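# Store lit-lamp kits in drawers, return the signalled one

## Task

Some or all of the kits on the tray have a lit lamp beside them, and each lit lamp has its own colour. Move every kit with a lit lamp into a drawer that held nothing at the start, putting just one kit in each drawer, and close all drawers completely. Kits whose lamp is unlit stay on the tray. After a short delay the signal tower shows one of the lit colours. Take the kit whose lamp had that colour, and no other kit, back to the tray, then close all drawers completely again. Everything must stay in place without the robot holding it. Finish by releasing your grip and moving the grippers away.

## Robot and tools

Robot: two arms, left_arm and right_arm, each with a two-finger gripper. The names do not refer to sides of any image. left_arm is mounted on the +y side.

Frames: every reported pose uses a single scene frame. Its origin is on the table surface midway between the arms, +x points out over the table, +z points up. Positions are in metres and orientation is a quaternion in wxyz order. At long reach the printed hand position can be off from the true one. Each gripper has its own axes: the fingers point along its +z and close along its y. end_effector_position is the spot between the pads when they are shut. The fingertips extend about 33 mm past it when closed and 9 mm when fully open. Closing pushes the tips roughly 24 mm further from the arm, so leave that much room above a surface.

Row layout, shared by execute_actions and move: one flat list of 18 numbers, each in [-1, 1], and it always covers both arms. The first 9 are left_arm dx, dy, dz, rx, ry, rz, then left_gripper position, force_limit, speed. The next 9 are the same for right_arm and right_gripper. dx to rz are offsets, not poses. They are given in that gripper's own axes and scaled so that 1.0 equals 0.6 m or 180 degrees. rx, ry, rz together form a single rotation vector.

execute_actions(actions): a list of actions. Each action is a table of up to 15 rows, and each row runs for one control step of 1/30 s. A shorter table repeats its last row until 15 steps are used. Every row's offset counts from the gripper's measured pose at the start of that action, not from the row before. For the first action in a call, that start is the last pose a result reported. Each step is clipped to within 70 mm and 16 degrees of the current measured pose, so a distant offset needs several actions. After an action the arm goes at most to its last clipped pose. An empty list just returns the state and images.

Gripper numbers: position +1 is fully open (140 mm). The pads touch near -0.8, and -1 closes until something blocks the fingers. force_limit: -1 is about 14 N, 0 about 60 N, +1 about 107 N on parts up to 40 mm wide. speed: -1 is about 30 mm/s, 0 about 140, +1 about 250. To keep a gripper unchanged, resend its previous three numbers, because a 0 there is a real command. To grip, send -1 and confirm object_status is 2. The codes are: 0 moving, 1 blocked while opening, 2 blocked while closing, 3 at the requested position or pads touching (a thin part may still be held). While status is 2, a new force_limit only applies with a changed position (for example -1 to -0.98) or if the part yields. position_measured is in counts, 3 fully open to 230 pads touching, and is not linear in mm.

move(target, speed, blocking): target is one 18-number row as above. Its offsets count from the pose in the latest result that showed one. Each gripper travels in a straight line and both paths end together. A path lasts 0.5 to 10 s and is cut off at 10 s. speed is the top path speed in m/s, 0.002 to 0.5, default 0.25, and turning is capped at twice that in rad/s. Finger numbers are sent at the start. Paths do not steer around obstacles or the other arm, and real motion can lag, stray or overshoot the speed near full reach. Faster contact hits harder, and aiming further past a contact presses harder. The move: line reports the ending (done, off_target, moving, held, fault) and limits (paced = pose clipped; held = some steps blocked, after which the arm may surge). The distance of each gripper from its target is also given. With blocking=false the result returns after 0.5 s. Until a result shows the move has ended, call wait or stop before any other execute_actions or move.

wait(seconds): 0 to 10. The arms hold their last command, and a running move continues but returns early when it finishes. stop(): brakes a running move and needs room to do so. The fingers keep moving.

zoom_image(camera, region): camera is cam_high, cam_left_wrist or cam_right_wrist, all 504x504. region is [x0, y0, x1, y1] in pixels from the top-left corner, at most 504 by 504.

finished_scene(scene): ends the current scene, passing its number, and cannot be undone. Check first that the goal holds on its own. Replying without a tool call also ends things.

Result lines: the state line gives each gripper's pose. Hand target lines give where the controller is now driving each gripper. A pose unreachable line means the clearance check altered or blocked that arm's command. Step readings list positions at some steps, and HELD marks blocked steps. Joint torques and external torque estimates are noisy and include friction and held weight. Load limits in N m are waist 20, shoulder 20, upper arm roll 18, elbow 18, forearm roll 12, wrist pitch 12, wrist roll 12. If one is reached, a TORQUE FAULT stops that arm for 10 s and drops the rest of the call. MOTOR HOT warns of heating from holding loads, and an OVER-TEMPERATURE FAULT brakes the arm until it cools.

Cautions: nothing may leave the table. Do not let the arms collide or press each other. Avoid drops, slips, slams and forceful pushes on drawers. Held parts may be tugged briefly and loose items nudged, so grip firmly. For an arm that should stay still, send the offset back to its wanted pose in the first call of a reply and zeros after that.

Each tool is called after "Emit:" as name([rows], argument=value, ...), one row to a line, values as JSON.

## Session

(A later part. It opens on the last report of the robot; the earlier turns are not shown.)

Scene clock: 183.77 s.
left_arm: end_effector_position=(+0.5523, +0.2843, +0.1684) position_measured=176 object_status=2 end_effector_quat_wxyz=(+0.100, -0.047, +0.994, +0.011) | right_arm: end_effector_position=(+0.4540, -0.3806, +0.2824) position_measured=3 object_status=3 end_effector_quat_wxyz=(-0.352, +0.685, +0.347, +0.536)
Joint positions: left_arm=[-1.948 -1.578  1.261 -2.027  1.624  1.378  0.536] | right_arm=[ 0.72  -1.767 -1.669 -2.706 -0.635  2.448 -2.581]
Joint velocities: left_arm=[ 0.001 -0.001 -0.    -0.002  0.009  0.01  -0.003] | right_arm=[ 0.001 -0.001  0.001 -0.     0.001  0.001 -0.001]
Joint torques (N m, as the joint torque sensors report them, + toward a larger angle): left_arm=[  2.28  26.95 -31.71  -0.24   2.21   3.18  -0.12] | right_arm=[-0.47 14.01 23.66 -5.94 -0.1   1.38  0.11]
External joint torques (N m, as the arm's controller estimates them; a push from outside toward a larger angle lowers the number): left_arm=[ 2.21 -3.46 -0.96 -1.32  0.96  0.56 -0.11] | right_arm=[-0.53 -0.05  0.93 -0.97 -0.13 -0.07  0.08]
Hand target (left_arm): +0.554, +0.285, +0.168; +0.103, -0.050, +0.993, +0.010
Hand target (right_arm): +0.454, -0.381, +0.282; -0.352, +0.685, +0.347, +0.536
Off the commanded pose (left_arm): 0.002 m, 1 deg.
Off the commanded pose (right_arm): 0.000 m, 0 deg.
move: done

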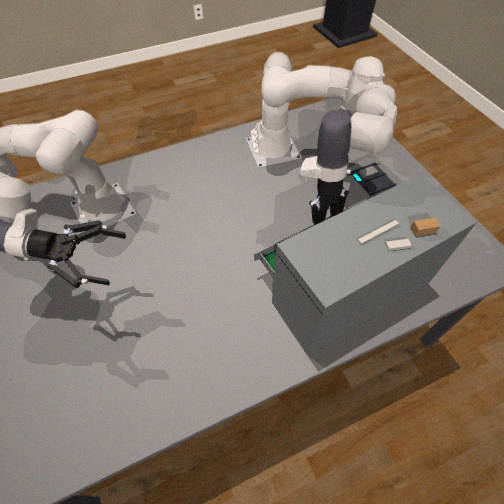

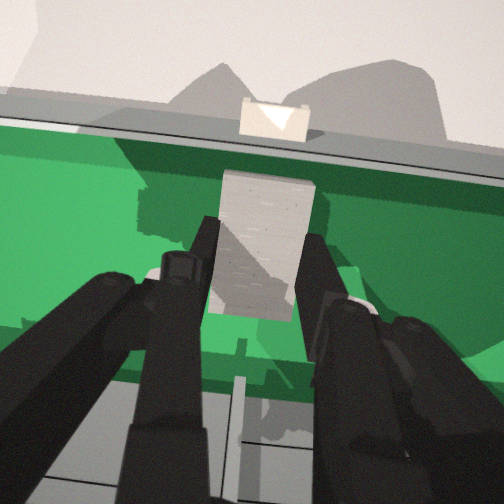

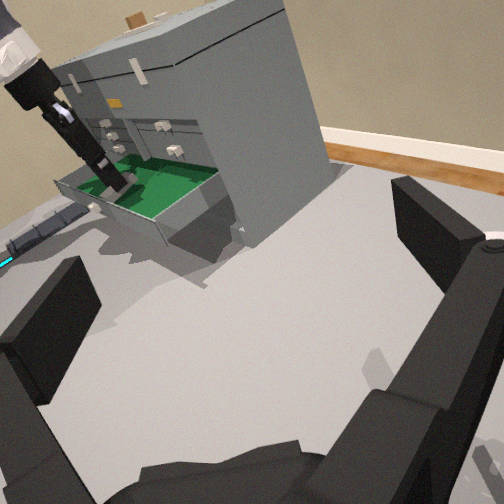

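Emit:
move(target=[0,0,0.01,0,0,0,-1,0,0,0,0,0,0,0,0,1,0,0], speed=0.03)

Emit:
move(target=[0,0,0,0,0,0,-0.2,0,-0.5,0,0,0,0,0,0,1,0,0])

Emit:
move(target=[0.04,0,-0.09,0,0,0,-0.2,0,0,0,0,0,0,0,0,1,0,0])

Emit:
move(target=[0.15,0,-0.025,0,-0.19,0,-1,0,0,0,0,0,0,0,0,1,0,0], speed=0.35)

Emit:
move(target=[0.08,0,0.08,0,0,0,-1,0,0,0,0,0,0,0,0,1,0,0])

Scene clock: 187.40 s.
left_arm: end_effector_position=(+0.5521, +0.2842, +0.1627) position_measured=176 object_status=2 end_effector_quat_wxyz=(+0.097, -0.047, +0.994, +0.012) | right_arm: end_effector_position=(+0.4540, -0.3806, +0.2824) position_measured=3 object_status=3 end_effector_quat_wxyz=(-0.352, +0.685, +0.347, +0.536)
Joint positions: left_arm=[-1.947 -1.581  1.271 -2.027  1.628  1.382  0.535] | right_arm=[ 0.72  -1.767 -1.669 -2.706 -0.635  2.448 -2.581]
Joint velocities: left_arm=[-0.001  0.     0.001 -0.001  0.001  0.004  0.   ] | right_arm=[-0.001  0.     0.     0.    -0.001 -0.     0.001]
Joint torques (N m, as the joint torque sensors report them, + toward a larger angle): left_arm=[  1.49  26.81 -32.18   0.41   2.21   3.1    0.22] | right_arm=[-0.3  14.07 23.83 -5.91 -0.09  1.33  0.14]
External joint torques (N m, as the arm's controller estimates them; a push from outside toward a larger angle lowers the number): left_arm=[ 1.57 -3.63 -1.34 -0.5   0.98  0.47  0.23] | right_arm=[-0.25 -0.07  1.11 -1.01 -0.12 -0.13  0.12]
Hand target (left_arm): +0.553, +0.284, +0.162; +0.100, -0.047, +0.994, +0.011
Hand target (right_arm): +0.454, -0.381, +0.282; -0.352, +0.685, +0.347, +0.536
Off the commanded pose (left_arm): 0.001 m, 0 deg.
Off the commanded pose (right_arm): 0.000 m, 0 deg.
move: done

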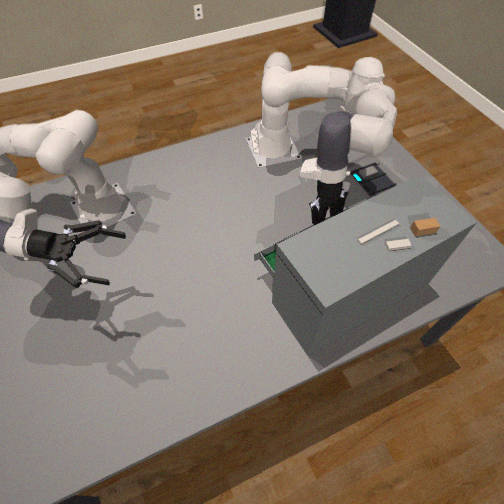

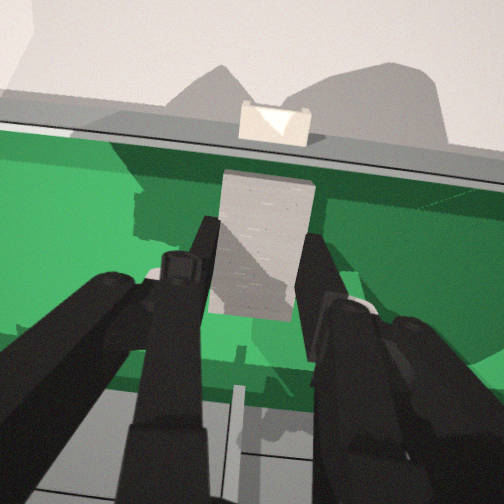

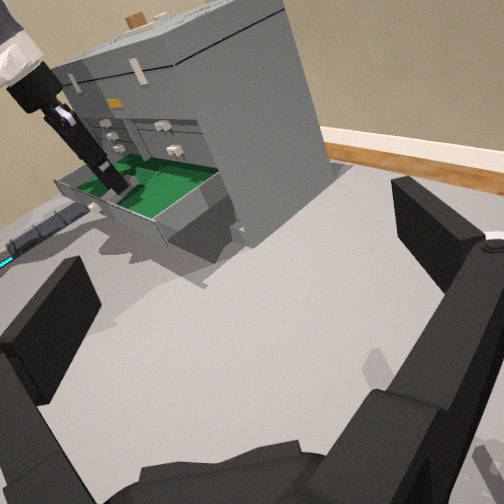

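Scene clock: 187.90 s.
left_arm: end_effector_position=(+0.5521, +0.2842, +0.1627) position_measured=154 object_status=3 end_effector_quat_wxyz=(+0.097, -0.047, +0.994, +0.012) | right_arm: end_effector_position=(+0.4540, -0.3806, +0.2824) position_measured=3 object_status=3 end_effector_quat_wxyz=(-0.352, +0.685, +0.347, +0.536)
Joint positions: left_arm=[-1.947 -1.581  1.271 -2.027  1.628  1.382  0.535] | right_arm=[ 0.72  -1.767 -1.669 -2.706 -0.635  2.448 -2.581]
Joint velocities: left_arm=[ 0.001  0.001 -0.     0.     0.    -0.001  0.001] | right_arm=[ 0.001 -0.001  0.002 -0.     0.001 -0.001  0.   ]
Joint torques (N m, as the joint torque sensors report them, + toward a larger angle): left_arm=[  0.48  27.73 -31.58   1.19   0.93   2.63   0.17] | right_arm=[-0.45 13.87 23.73 -5.84 -0.1   1.34  0.12]
External joint torques (N m, as the arm's controller estimates them; a push from outside toward a larger angle lowers the number): left_arm=[ 0.54 -2.81 -0.66  0.28 -0.31  0.    0.18] | right_arm=[-0.45 -0.23  0.97 -0.93 -0.13 -0.12  0.09]
Hand target (left_arm): +0.552, +0.284, +0.163; +0.097, -0.047, +0.994, +0.012
Hand target (right_arm): +0.454, -0.381, +0.282; -0.352, +0.685, +0.347, +0.536
Off the commanded pose (left_arm): 0.000 m, 0 deg.
Off the commanded pose (right_arm): 0.000 m, 0 deg.
move: done

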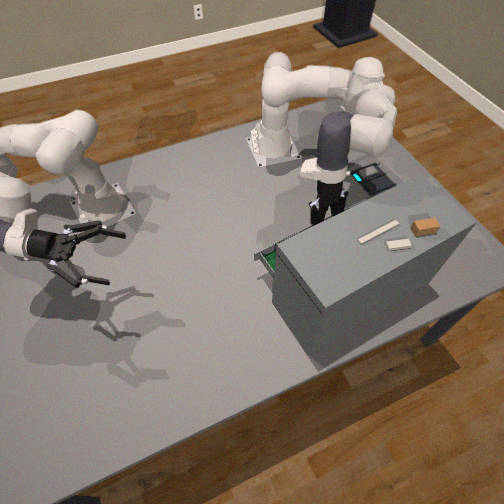

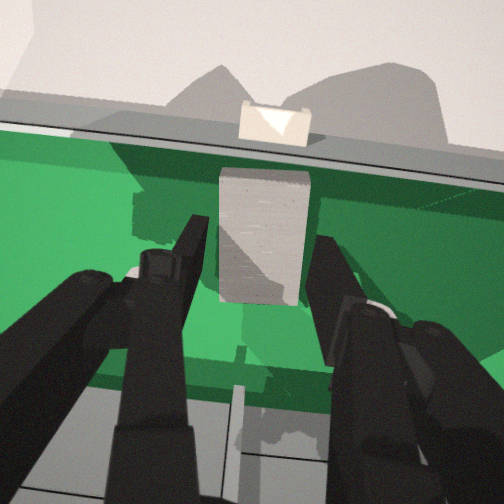

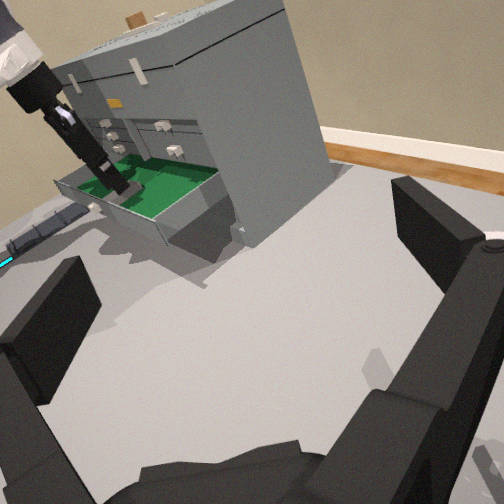

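Scene clock: 188.83 s.
left_arm: end_effector_position=(+0.5210, +0.2798, +0.2117) position_measured=154 object_status=3 end_effector_quat_wxyz=(+0.100, -0.044, +0.994, +0.010) | right_arm: end_effector_position=(+0.4540, -0.3806, +0.2824) position_measured=3 object_status=3 end_effector_quat_wxyz=(-0.352, +0.685, +0.347, +0.536)
Joint positions: left_arm=[-1.923 -1.543  1.172 -2.078  1.536  1.32   0.501] | right_arm=[ 0.72  -1.767 -1.669 -2.706 -0.635  2.448 -2.581]
Joint velocities: left_arm=[-0.     0.     0.002  0.    -0.004 -0.008 -0.017] | right_arm=[-0.001 -0.001  0.001  0.001 -0.     0.    -0.001]
Joint torques (N m, as the joint torque sensors report them, + toward a larger angle): left_arm=[  1.54  26.91 -31.59   0.86  -0.01   2.31  -0.09] | right_arm=[-0.48 13.68 23.66 -6.05 -0.13  1.33  0.11]
External joint torques (N m, as the arm's controller estimates them; a push from outside toward a larger angle lowers the number): left_arm=[ 1.58 -1.79 -2.03 -1.89 -1.27 -0.32 -0.09] | right_arm=[-0.33 -0.39  0.95 -1.22 -0.16 -0.14  0.09]
Hand target (left_arm): +0.519, +0.281, +0.212; +0.097, -0.048, +0.994, +0.011
Hand target (right_arm): +0.454, -0.381, +0.282; -0.352, +0.685, +0.347, +0.536
Off the commanded pose (left_arm): 0.003 m, 1 deg.
Off the commanded pose (right_arm): 0.000 m, 0 deg.
move: done

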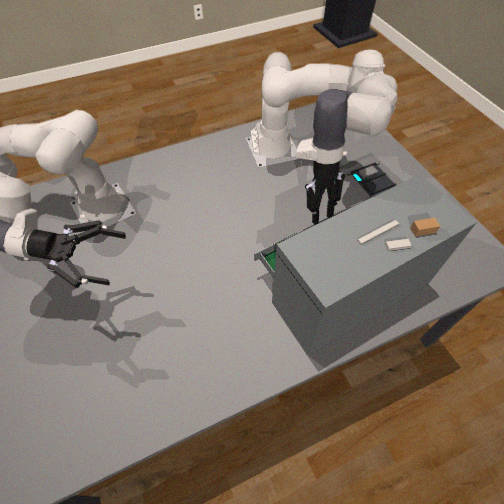

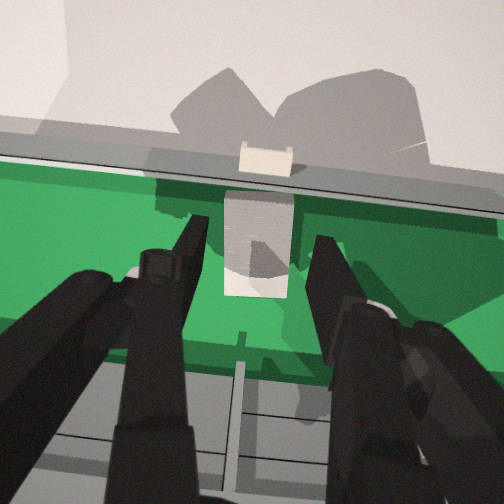

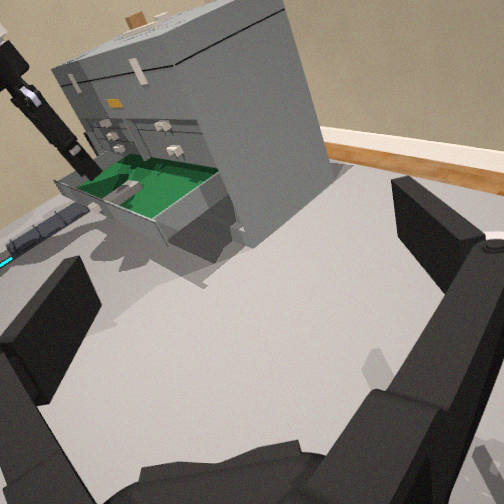

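Scene clock: 190.47 s.
left_arm: end_effector_position=(+0.4315, +0.2766, +0.2093) position_measured=233 object_status=3 end_effector_quat_wxyz=(+0.386, -0.037, +0.921, +0.023) | right_arm: end_effector_position=(+0.4540, -0.3806, +0.2824) position_measured=3 object_status=3 end_effector_quat_wxyz=(-0.352, +0.685, +0.347, +0.536)
Joint positions: left_arm=[-1.454 -1.728  1.248 -2.91   2.084  1.489  0.257] | right_arm=[ 0.72  -1.767 -1.669 -2.706 -0.635  2.448 -2.581]
Joint velocities: left_arm=[ 0.001 -0.002  0.    -0.001  0.008  0.001 -0.024] | right_arm=[-0.001  0.001  0.001  0.    -0.     0.     0.   ]
Joint torques (N m, as the joint torque sensors report them, + toward a larger angle): left_arm=[  1.32  11.05 -19.79   3.15   3.36   2.17  -0.02] | right_arm=[-0.49 14.01 23.83 -5.77 -0.11  1.37  0.15]
External joint torques (N m, as the arm's controller estimates them; a push from outside toward a larger angle lowers the number): left_arm=[ 1.24 -2.99  0.23 -1.46  1.    0.02 -0.01] | right_arm=[-0.45 -0.11  1.1  -0.88 -0.14 -0.09  0.13]
Hand target (left_arm): +0.432, +0.276, +0.210; +0.388, -0.042, +0.920, +0.021
Hand target (right_arm): +0.454, -0.381, +0.282; -0.352, +0.685, +0.347, +0.536
Off the commanded pose (left_arm): 0.005 m, 0 deg.
Off the commanded pose (right_arm): 0.000 m, 0 deg.
move: off_target (left_arm)

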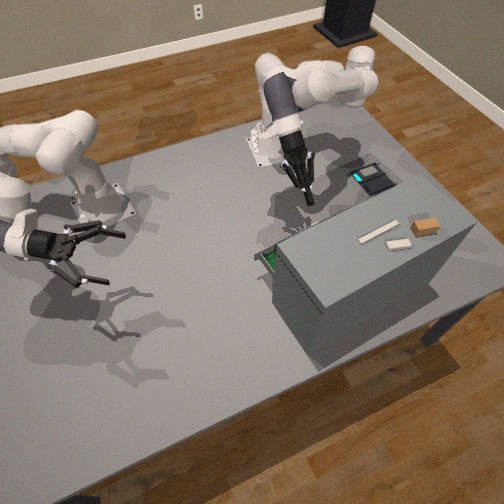

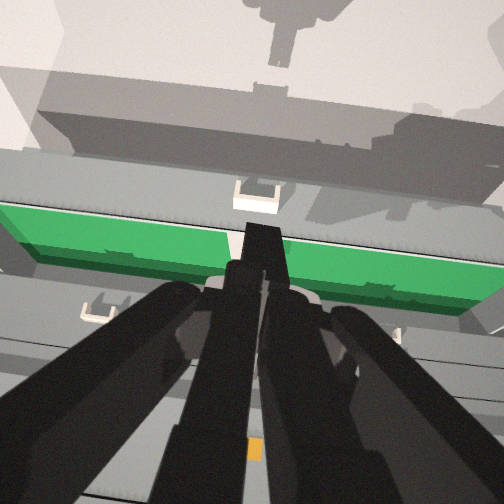

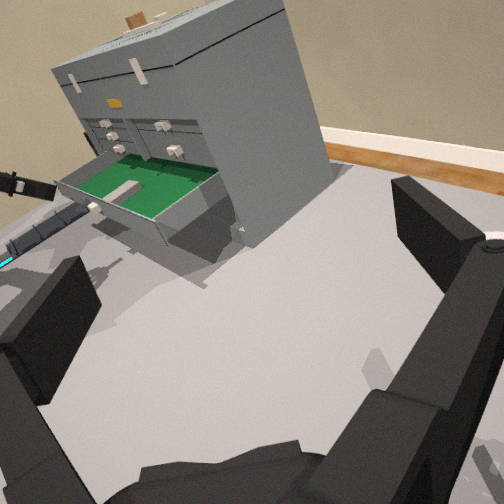

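Scene clock: 191.47 s.
left_arm: end_effector_position=(+0.4314, +0.2796, +0.1386) position_measured=233 object_status=3 end_effector_quat_wxyz=(+0.384, -0.033, +0.922, +0.029) | right_arm: end_effector_position=(+0.4540, -0.3806, +0.2824) position_measured=3 object_status=3 end_effector_quat_wxyz=(-0.352, +0.685, +0.347, +0.536)
Joint positions: left_arm=[-1.377 -1.69   1.519 -2.945  2.324  1.585  0.233] | right_arm=[ 0.72  -1.767 -1.669 -2.706 -0.635  2.448 -2.581]
Joint velocities: left_arm=[ 0.002 -0.004  0.003 -0.001  0.012  0.007 -0.005] | right_arm=[ 0.    -0.001 -0.     0.002 -0.     0.     0.002]
Joint torques (N m, as the joint torque sensors report them, + toward a larger angle): left_arm=[  1.75   9.57 -19.77  -1.62   2.99   2.62  -0.09] | right_arm=[-0.36 13.93 23.7  -5.94 -0.1   1.35  0.1 ]
External joint torques (N m, as the arm's controller estimates them; a push from outside toward a larger angle lowers the number): left_arm=[ 1.7  -3.16  0.29 -1.28  0.78  0.55 -0.07] | right_arm=[-0.38 -0.14  1.   -1.01 -0.13 -0.11  0.08]
Hand target (left_arm): +0.431, +0.278, +0.140; +0.387, -0.035, +0.921, +0.026
Hand target (right_arm): +0.454, -0.381, +0.282; -0.352, +0.685, +0.347, +0.536
Off the commanded pose (left_arm): 0.003 m, 1 deg.
Off the commanded pose (right_arm): 0.000 m, 0 deg.
move: done

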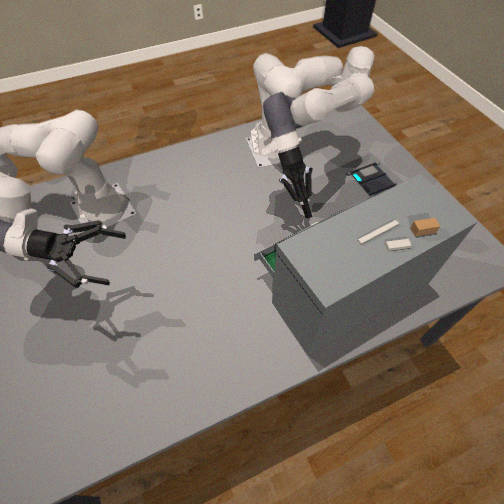

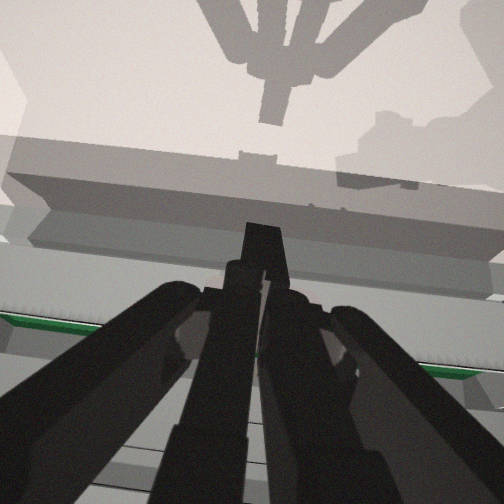

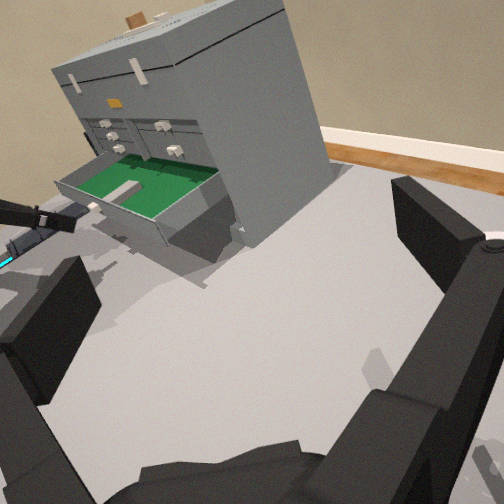

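Emit:
move(target=[-0.222,-0.01,0.224,0,0,0,-1,0,0,0,0,0,0,0,0,1,0,0], speed=0.065)

Emit:
zoom_image(camera="cam_right_wrist", region=[90,100,230,205])

Scene clock: 196.70 s.
left_arm: end_effector_position=(+0.6141, +0.2909, +0.1312) position_measured=233 object_status=3 end_effector_quat_wxyz=(+0.377, -0.042, +0.925, +0.035) | right_arm: end_effector_position=(+0.4540, -0.3806, +0.2824) position_measured=3 object_status=3 end_effector_quat_wxyz=(-0.352, +0.685, +0.347, +0.536)
Joint positions: left_arm=[-1.735 -1.689  1.528 -2.38   2.355  1.716  0.367] | right_arm=[ 0.72  -1.767 -1.669 -2.706 -0.635  2.448 -2.581]
Joint velocities: left_arm=[-0.002 -0.     0.001  0.003  0.     0.     0.02 ] | right_arm=[-0.     0.    -0.001 -0.001 -0.    -0.     0.001]
Joint torques (N m, as the joint torque sensors report them, + toward a larger angle): left_arm=[ -4.43  19.02 -33.02   1.99   3.5    5.25   0.44] | right_arm=[-0.6  13.71 23.53 -5.97 -0.08  1.36  0.13]
External joint torques (N m, as the arm's controller estimates them; a push from outside toward a larger angle lowers the number): left_arm=[-4.52 -3.44 -3.34  4.02  1.56  2.96  0.46] | right_arm=[-0.68 -0.39  0.83 -0.95 -0.11 -0.08  0.11]
Hand target (left_arm): +0.619, +0.284, +0.138; +0.384, -0.033, +0.922, +0.028
Hand target (right_arm): +0.454, -0.381, +0.282; -0.352, +0.685, +0.347, +0.536
Off the commanded pose (left_arm): 0.010 m, 2 deg.
Off the commanded pose (right_arm): 0.000 m, 0 deg.
move: off_target (left_arm)

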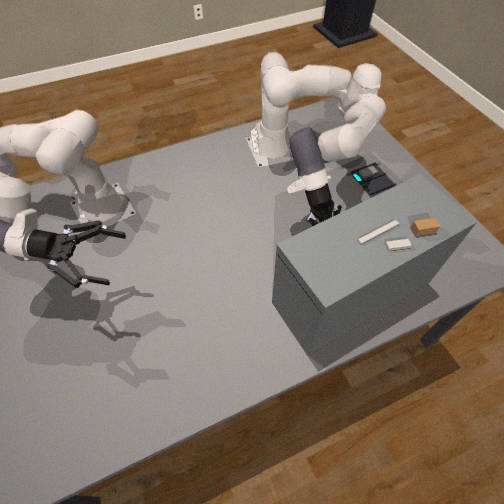

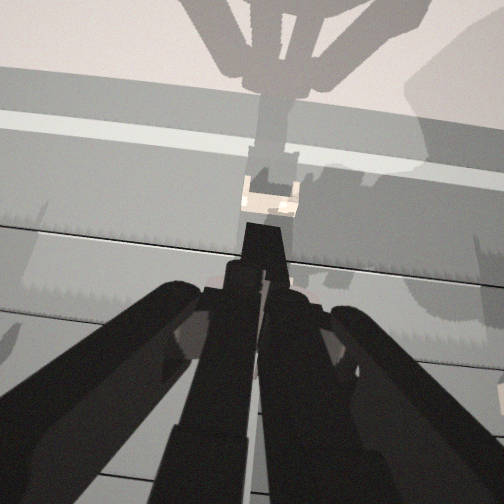

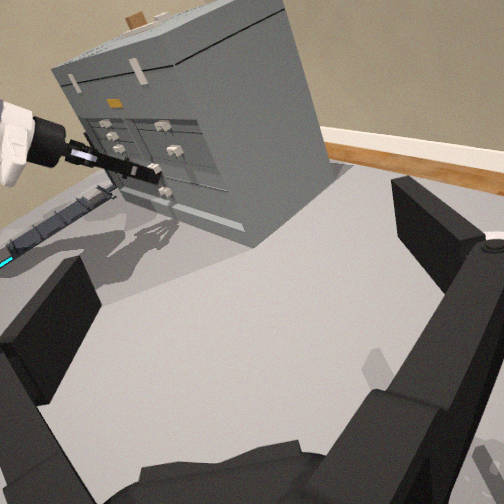

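Region (90, 100, 230, 205) of cam_right_wrist's 504x504 image, scaled by 3.600, with more detail than that image has; it fills the top 378 rows of this view, and the rest is white.

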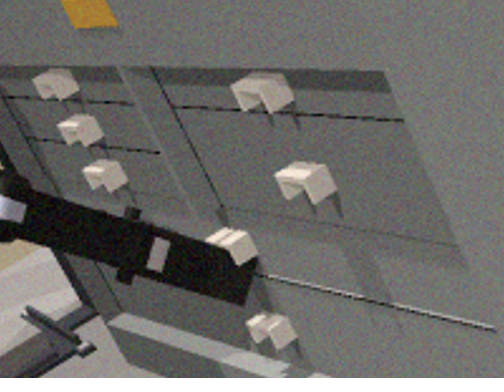

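Emit:
move(target=[0.008,0,-0.04,0,0,0,-1,0,0,0,0,0,0,0,0,1,0,0], speed=0.08)

Emit:
move(target=[-0.024,0,0.022,0,0,0,-1,0,0,0,0,0,0,0,0,1,0,0], speed=0.04)

Emit:
zoom_image(camera="cam_right_wrist", region=[90,100,230,205])

Scene clock: 199.67 s.
left_arm: end_effector_position=(+0.5958, +0.2876, +0.1456) position_measured=233 object_status=3 end_effector_quat_wxyz=(+0.379, -0.038, +0.924, +0.035) | right_arm: end_effector_position=(+0.4540, -0.3806, +0.2824) position_measured=3 object_status=3 end_effector_quat_wxyz=(-0.352, +0.685, +0.347, +0.536)
Joint positions: left_arm=[-1.708 -1.689  1.497 -2.441  2.333  1.68   0.364] | right_arm=[ 0.72  -1.767 -1.669 -2.706 -0.635  2.448 -2.581]
Joint velocities: left_arm=[ 0.002  0.001 -0.    -0.002 -0.002 -0.013 -0.007] | right_arm=[-0.001  0.001  0.001 -0.001 -0.001 -0.     0.   ]
Joint torques (N m, as the joint torque sensors report them, + toward a larger angle): left_arm=[  2.58  17.82 -31.1   -2.6    0.68   1.9   -0.13] | right_arm=[-0.33 13.76 23.6  -5.87 -0.07  1.32  0.11]
External joint torques (N m, as the arm's controller estimates them; a push from outside toward a larger angle lowers the number): left_arm=[ 2.59 -3.47 -2.23 -1.05 -1.32 -0.38 -0.12] | right_arm=[-0.27 -0.37  0.87 -0.99 -0.11 -0.14  0.08]
Hand target (left_arm): +0.594, +0.289, +0.145; +0.377, -0.042, +0.925, +0.035
Hand target (right_arm): +0.454, -0.381, +0.282; -0.352, +0.685, +0.347, +0.536
Off the commanded pose (left_arm): 0.002 m, 0 deg.
Off the commanded pose (right_arm): 0.000 m, 0 deg.
move: done

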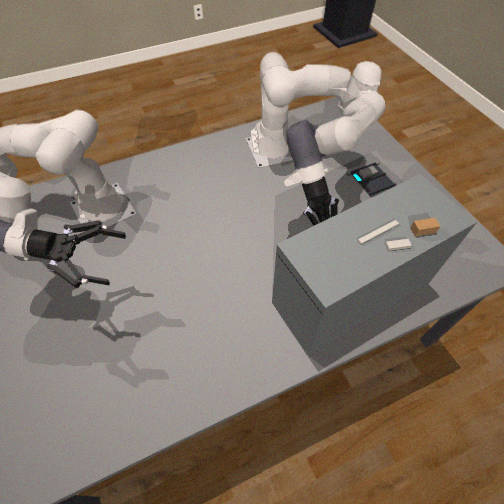

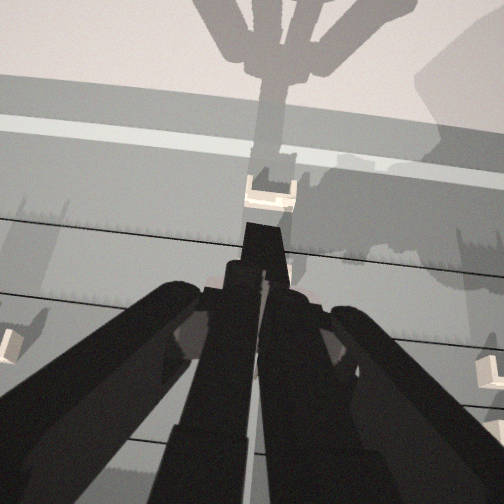

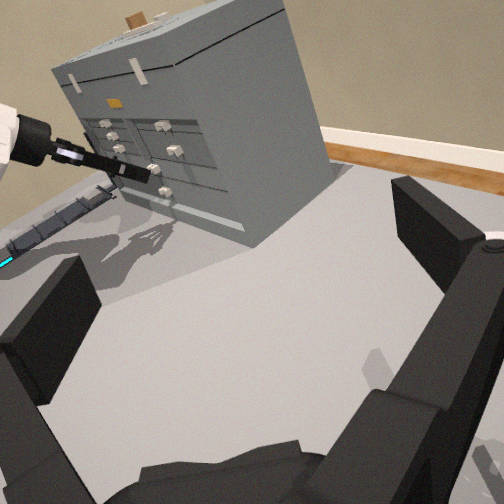

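Scene clock: 200.40 s.
left_arm: end_effector_position=(+0.6046, +0.2851, +0.1404) position_measured=233 object_status=3 end_effector_quat_wxyz=(+0.370, -0.037, +0.927, +0.036) | right_arm: end_effector_position=(+0.4540, -0.3806, +0.2824) position_measured=3 object_status=3 end_effector_quat_wxyz=(-0.352, +0.685, +0.347, +0.536)
Joint positions: left_arm=[-1.739 -1.69   1.498 -2.4    2.321  1.681  0.376] | right_arm=[ 0.72  -1.767 -1.669 -2.706 -0.635  2.448 -2.581]
Joint velocities: left_arm=[-0.004  0.001 -0.001  0.005 -0.006 -0.     0.014] | right_arm=[-0.    -0.     0.001 -0.001 -0.001  0.     0.001]
Joint torques (N m, as the joint torque sensors report them, + toward a larger angle): left_arm=[ -0.92  19.25 -32.92   7.87   5.19   4.59   0.24] | right_arm=[-0.39 13.5  23.83 -5.59 -0.09  1.32  0.12]
External joint torques (N m, as the arm's controller estimates them; a push from outside toward a larger angle lowers the number): left_arm=[-1.05 -2.96 -3.43  9.58  3.2   2.28  0.26] | right_arm=[-0.39 -0.59  1.06 -0.59 -0.12 -0.13  0.1 ]
Hand target (left_arm): +0.615, +0.289, +0.146; +0.379, -0.038, +0.924, +0.035
Hand target (right_arm): +0.454, -0.381, +0.282; -0.352, +0.685, +0.347, +0.536
Off the commanded pose (left_arm): 0.013 m, 1 deg.
Off the commanded pose (right_arm): 0.000 m, 0 deg.
move: off_target (left_arm)

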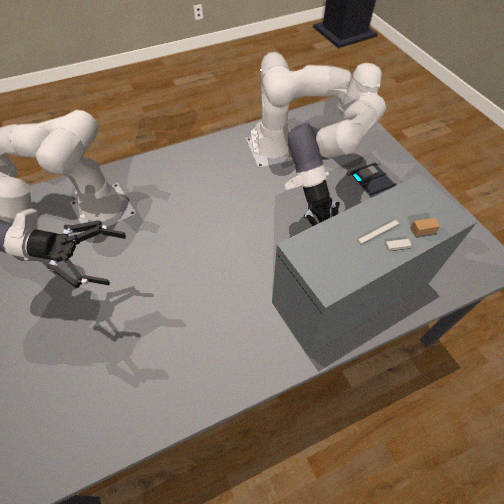

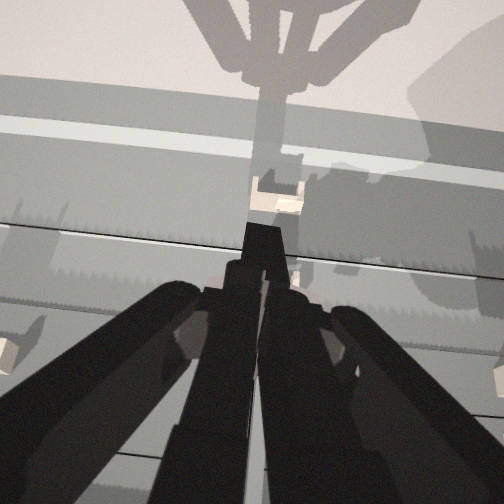

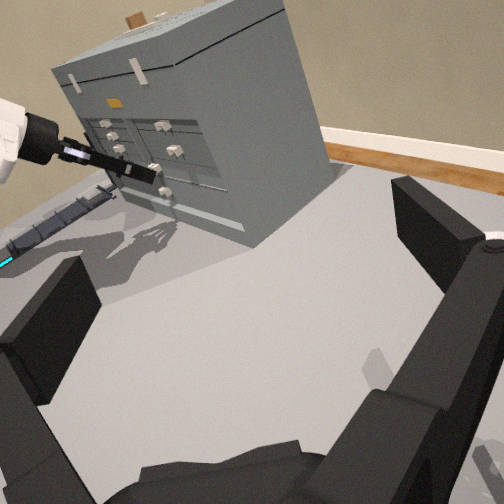

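Region (90, 100, 230, 205) of cam_right_wrist's 504x504 image, scaled by 3.600, with more detail than that image has; it fills the top 378 rows of this view, and the rest is white.

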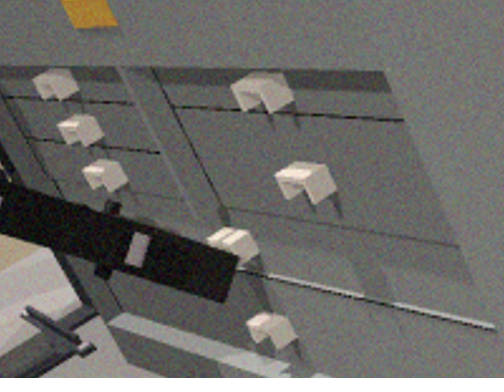

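Emit:
move(target=[0.053,0.01,-0.017,0,0,0,-0.25,0,0,0,0,0,0,0,0,1,0,0], speed=0.1)

Emit:
move(target=[0.003,0,0.076,0,0,0,-0.25,0,0,0,0,0,0,0,0,1,0,0], speed=0.06)

Scene clock: 203.97 s.
left_arm: end_effector_position=(+0.5745, +0.2889, +0.1261) position_measured=160 object_status=3 end_effector_quat_wxyz=(+0.369, -0.032, +0.928, +0.037) | right_arm: end_effector_position=(+0.4540, -0.3806, +0.2824) position_measured=3 object_status=3 end_effector_quat_wxyz=(-0.352, +0.685, +0.347, +0.536)
Joint positions: left_arm=[-1.664 -1.692  1.534 -2.497  2.342  1.679  0.357] | right_arm=[ 0.72  -1.767 -1.669 -2.706 -0.635  2.448 -2.581]
Joint velocities: left_arm=[ 0.003 -0.001  0.002 -0.004  0.007 -0.001 -0.019] | right_arm=[-0.001  0.     0.    -0.    -0.001  0.001 -0.   ]
Joint torques (N m, as the joint torque sensors report them, + toward a larger angle): left_arm=[  0.96  16.81 -28.69  -3.01   2.95   2.1   -0.29] | right_arm=[-0.33 13.9  23.81 -5.61 -0.1   1.32  0.11]
External joint torques (N m, as the arm's controller estimates them; a push from outside toward a larger angle lowers the number): left_arm=[ 1.01 -3.21 -0.49 -1.09  0.96 -0.18 -0.28] | right_arm=[-0.31 -0.2   1.08 -0.69 -0.13 -0.14  0.09]
Hand target (left_arm): +0.574, +0.290, +0.126; +0.370, -0.037, +0.927, +0.036
Hand target (right_arm): +0.454, -0.381, +0.282; -0.352, +0.685, +0.347, +0.536
Off the commanded pose (left_arm): 0.000 m, 1 deg.
Off the commanded pose (right_arm): 0.000 m, 0 deg.
move: done

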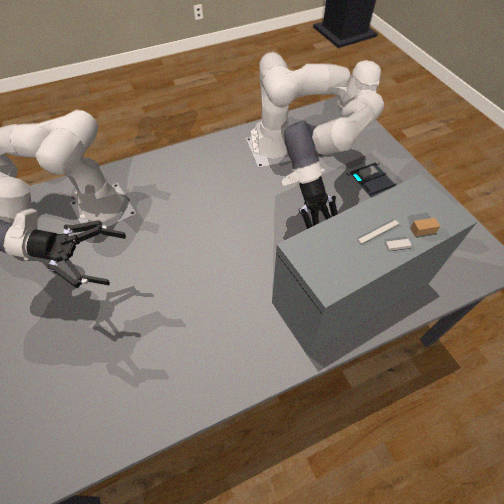

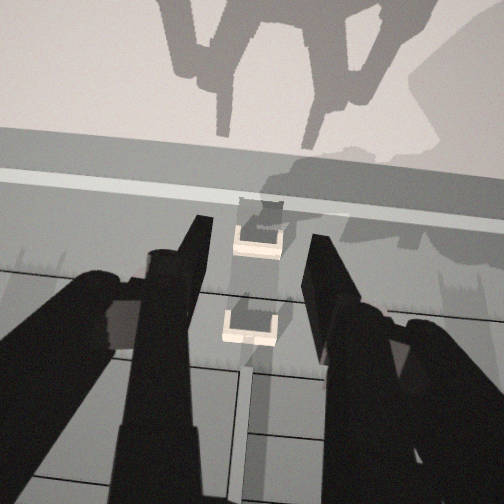

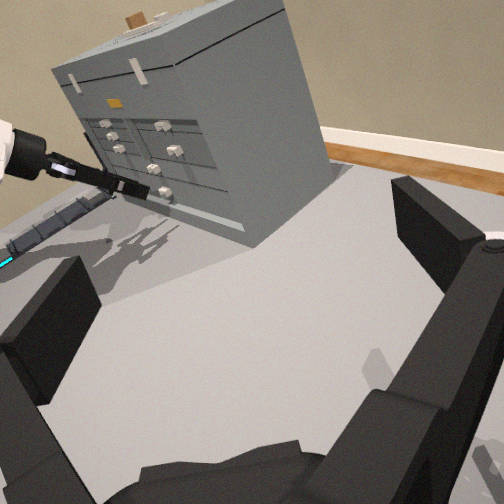

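Scene clock: 205.17 s.
left_arm: end_effector_position=(+0.6025, +0.2937, +0.0912) position_measured=160 object_status=3 end_effector_quat_wxyz=(+0.367, -0.035, +0.929, +0.038) | right_arm: end_effector_position=(+0.4540, -0.3806, +0.2824) position_measured=3 object_status=3 end_effector_quat_wxyz=(-0.352, +0.685, +0.347, +0.536)
Joint positions: left_arm=[-1.704 -1.704  1.611 -2.399  2.409  1.746  0.362] | right_arm=[ 0.72  -1.767 -1.669 -2.706 -0.635  2.448 -2.581]
Joint velocities: left_arm=[-0.001 -0.    -0.001 -0.001  0.001  0.012  0.001] | right_arm=[ 0.     0.     0.    -0.001 -0.    -0.    -0.   ]
Joint torques (N m, as the joint torque sensors report them, + toward a larger angle): left_arm=[ -1.66  19.65 -28.8   -2.66   2.83   2.75   0.3 ] | right_arm=[-0.7  13.78 23.69 -5.87 -0.09  1.37  0.11]
External joint torques (N m, as the arm's controller estimates them; a push from outside toward a larger angle lowers the number): left_arm=[-1.62 -1.98  0.66  0.81  0.96  0.44  0.32] | right_arm=[-0.78 -0.31  0.93 -0.84 -0.12 -0.08  0.09]
Hand target (left_arm): +0.604, +0.292, +0.091; +0.369, -0.031, +0.928, +0.038
Hand target (right_arm): +0.454, -0.381, +0.282; -0.352, +0.685, +0.347, +0.536
Off the commanded pose (left_arm): 0.002 m, 0 deg.
Off the commanded pose (right_arm): 0.000 m, 0 deg.
move: done

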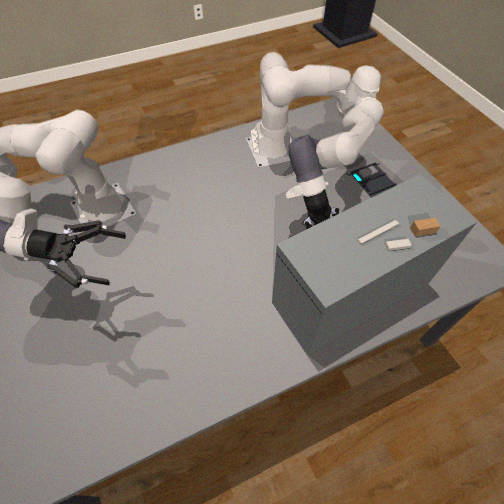

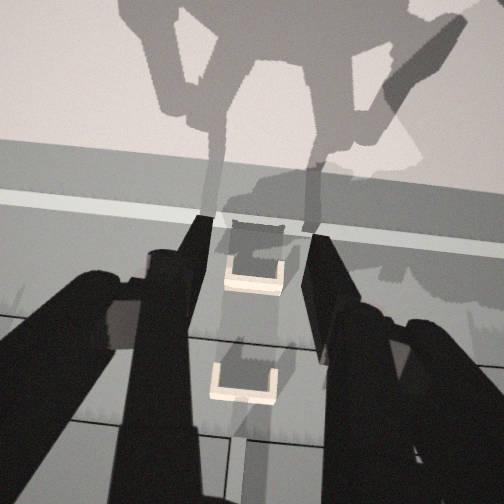

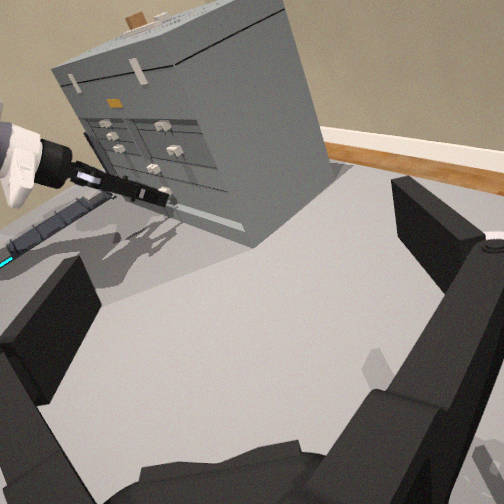

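Emit:
move(target=[-0.012,-0.002,0.006,0,0,0,-0.25,0,0,0,0,0,0,0,0,1,0,0], speed=0.04)

Emit:
move(target=[0,0,0,0,0,0,-0.98,0.4,0,0,0,0,0,0,0,1,0,0])

Scene clock: 207.67 s.
left_arm: end_effector_position=(+0.6099, +0.2942, +0.0933) position_measured=160 object_status=3 end_effector_quat_wxyz=(+0.369, -0.037, +0.928, +0.038) | right_arm: end_effector_position=(+0.4540, -0.3806, +0.2824) position_measured=3 object_status=3 end_effector_quat_wxyz=(-0.352, +0.685, +0.347, +0.536)
Joint positions: left_arm=[-1.72  -1.704  1.605 -2.377  2.408  1.748  0.365] | right_arm=[ 0.72  -1.767 -1.669 -2.706 -0.635  2.448 -2.581]
Joint velocities: left_arm=[-0.001 -0.001 -0.001  0.004 -0.    -0.     0.001] | right_arm=[-0.    -0.     0.    -0.003 -0.001 -0.     0.001]
Joint torques (N m, as the joint torque sensors report them, + toward a larger angle): left_arm=[ -0.58  19.52 -31.97  -2.     0.49   2.56   0.16] | right_arm=[-0.45 13.66 23.77 -5.98 -0.09  1.33  0.14]
External joint torques (N m, as the arm's controller estimates them; a push from outside toward a larger angle lowers the number): left_arm=[-0.71 -2.54 -2.41  1.28 -1.36  0.29  0.17] | right_arm=[-0.5  -0.41  1.07 -0.93 -0.12 -0.11  0.12]
Hand target (left_arm): +0.610, +0.293, +0.093; +0.367, -0.035, +0.929, +0.038
Hand target (right_arm): +0.454, -0.381, +0.282; -0.352, +0.685, +0.347, +0.536
Off the commanded pose (left_arm): 0.001 m, 0 deg.
Off the commanded pose (right_arm): 0.000 m, 0 deg.
move: done

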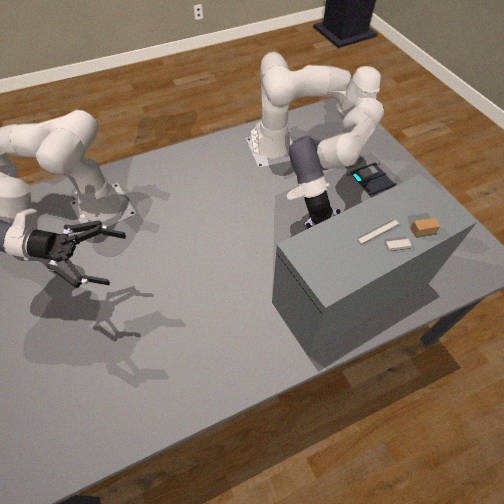

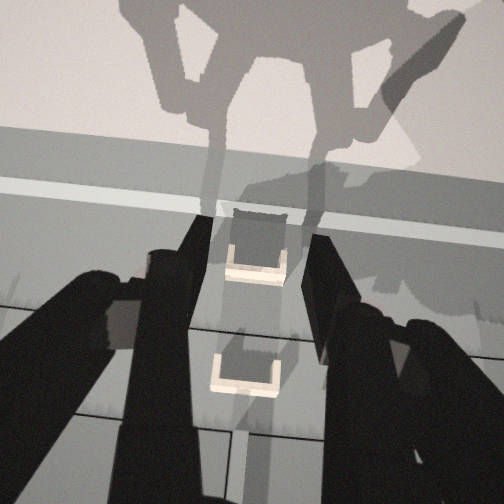

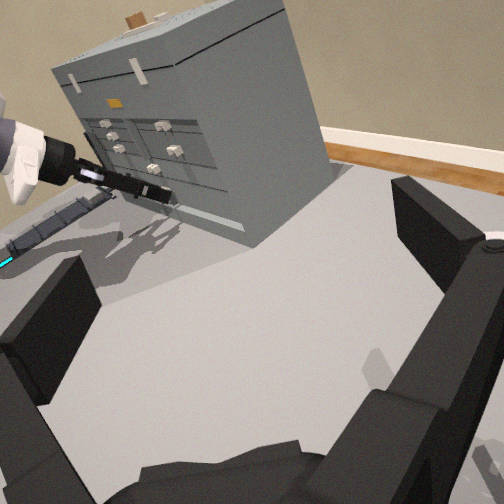

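Scene clock: 208.20 s.
left_arm: end_effector_position=(+0.6100, +0.2942, +0.0935) position_measured=195 object_status=2 end_effector_quat_wxyz=(+0.369, -0.037, +0.928, +0.038) | right_arm: end_effector_position=(+0.4540, -0.3806, +0.2824) position_measured=3 object_status=3 end_effector_quat_wxyz=(-0.352, +0.685, +0.347, +0.536)
Joint positions: left_arm=[-1.72  -1.704  1.605 -2.377  2.408  1.748  0.365] | right_arm=[ 0.72  -1.767 -1.669 -2.706 -0.635  2.448 -2.581]
Joint velocities: left_arm=[ 0.001 -0.001 -0.001  0.     0.     0.     0.   ] | right_arm=[ 0.001  0.001 -0.     0.    -0.001 -0.    -0.   ]
Joint torques (N m, as the joint torque sensors report them, + toward a larger angle): left_arm=[  0.27  19.27 -30.76  -3.29   1.67   2.27   0.16] | right_arm=[-0.71 13.69 23.84 -5.88 -0.11  1.36  0.1 ]
External joint torques (N m, as the arm's controller estimates them; a push from outside toward a larger angle lowers the number): left_arm=[ 0.13 -2.84 -1.09 -0.04 -0.2  -0.01  0.17] | right_arm=[-0.7  -0.41  1.12 -0.97 -0.14 -0.1   0.08]
Hand target (left_arm): +0.610, +0.294, +0.093; +0.369, -0.037, +0.928, +0.038
Hand target (right_arm): +0.454, -0.381, +0.282; -0.352, +0.685, +0.347, +0.536
Off the commanded pose (left_arm): 0.000 m, 0 deg.
Off the commanded pose (right_arm): 0.000 m, 0 deg.
move: done

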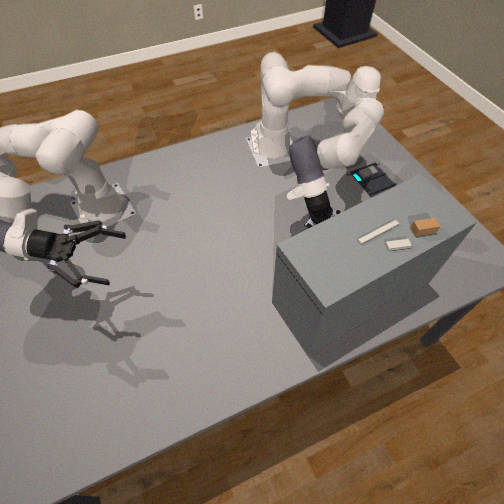

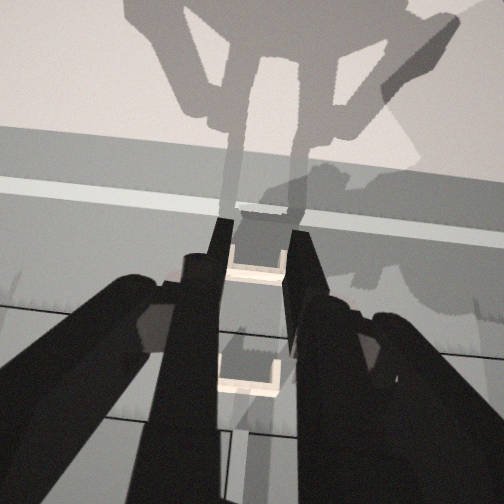

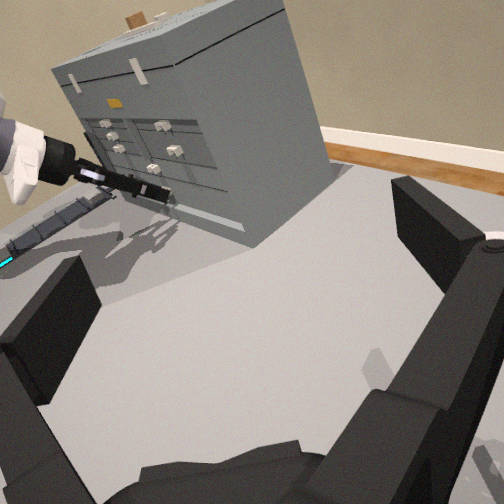

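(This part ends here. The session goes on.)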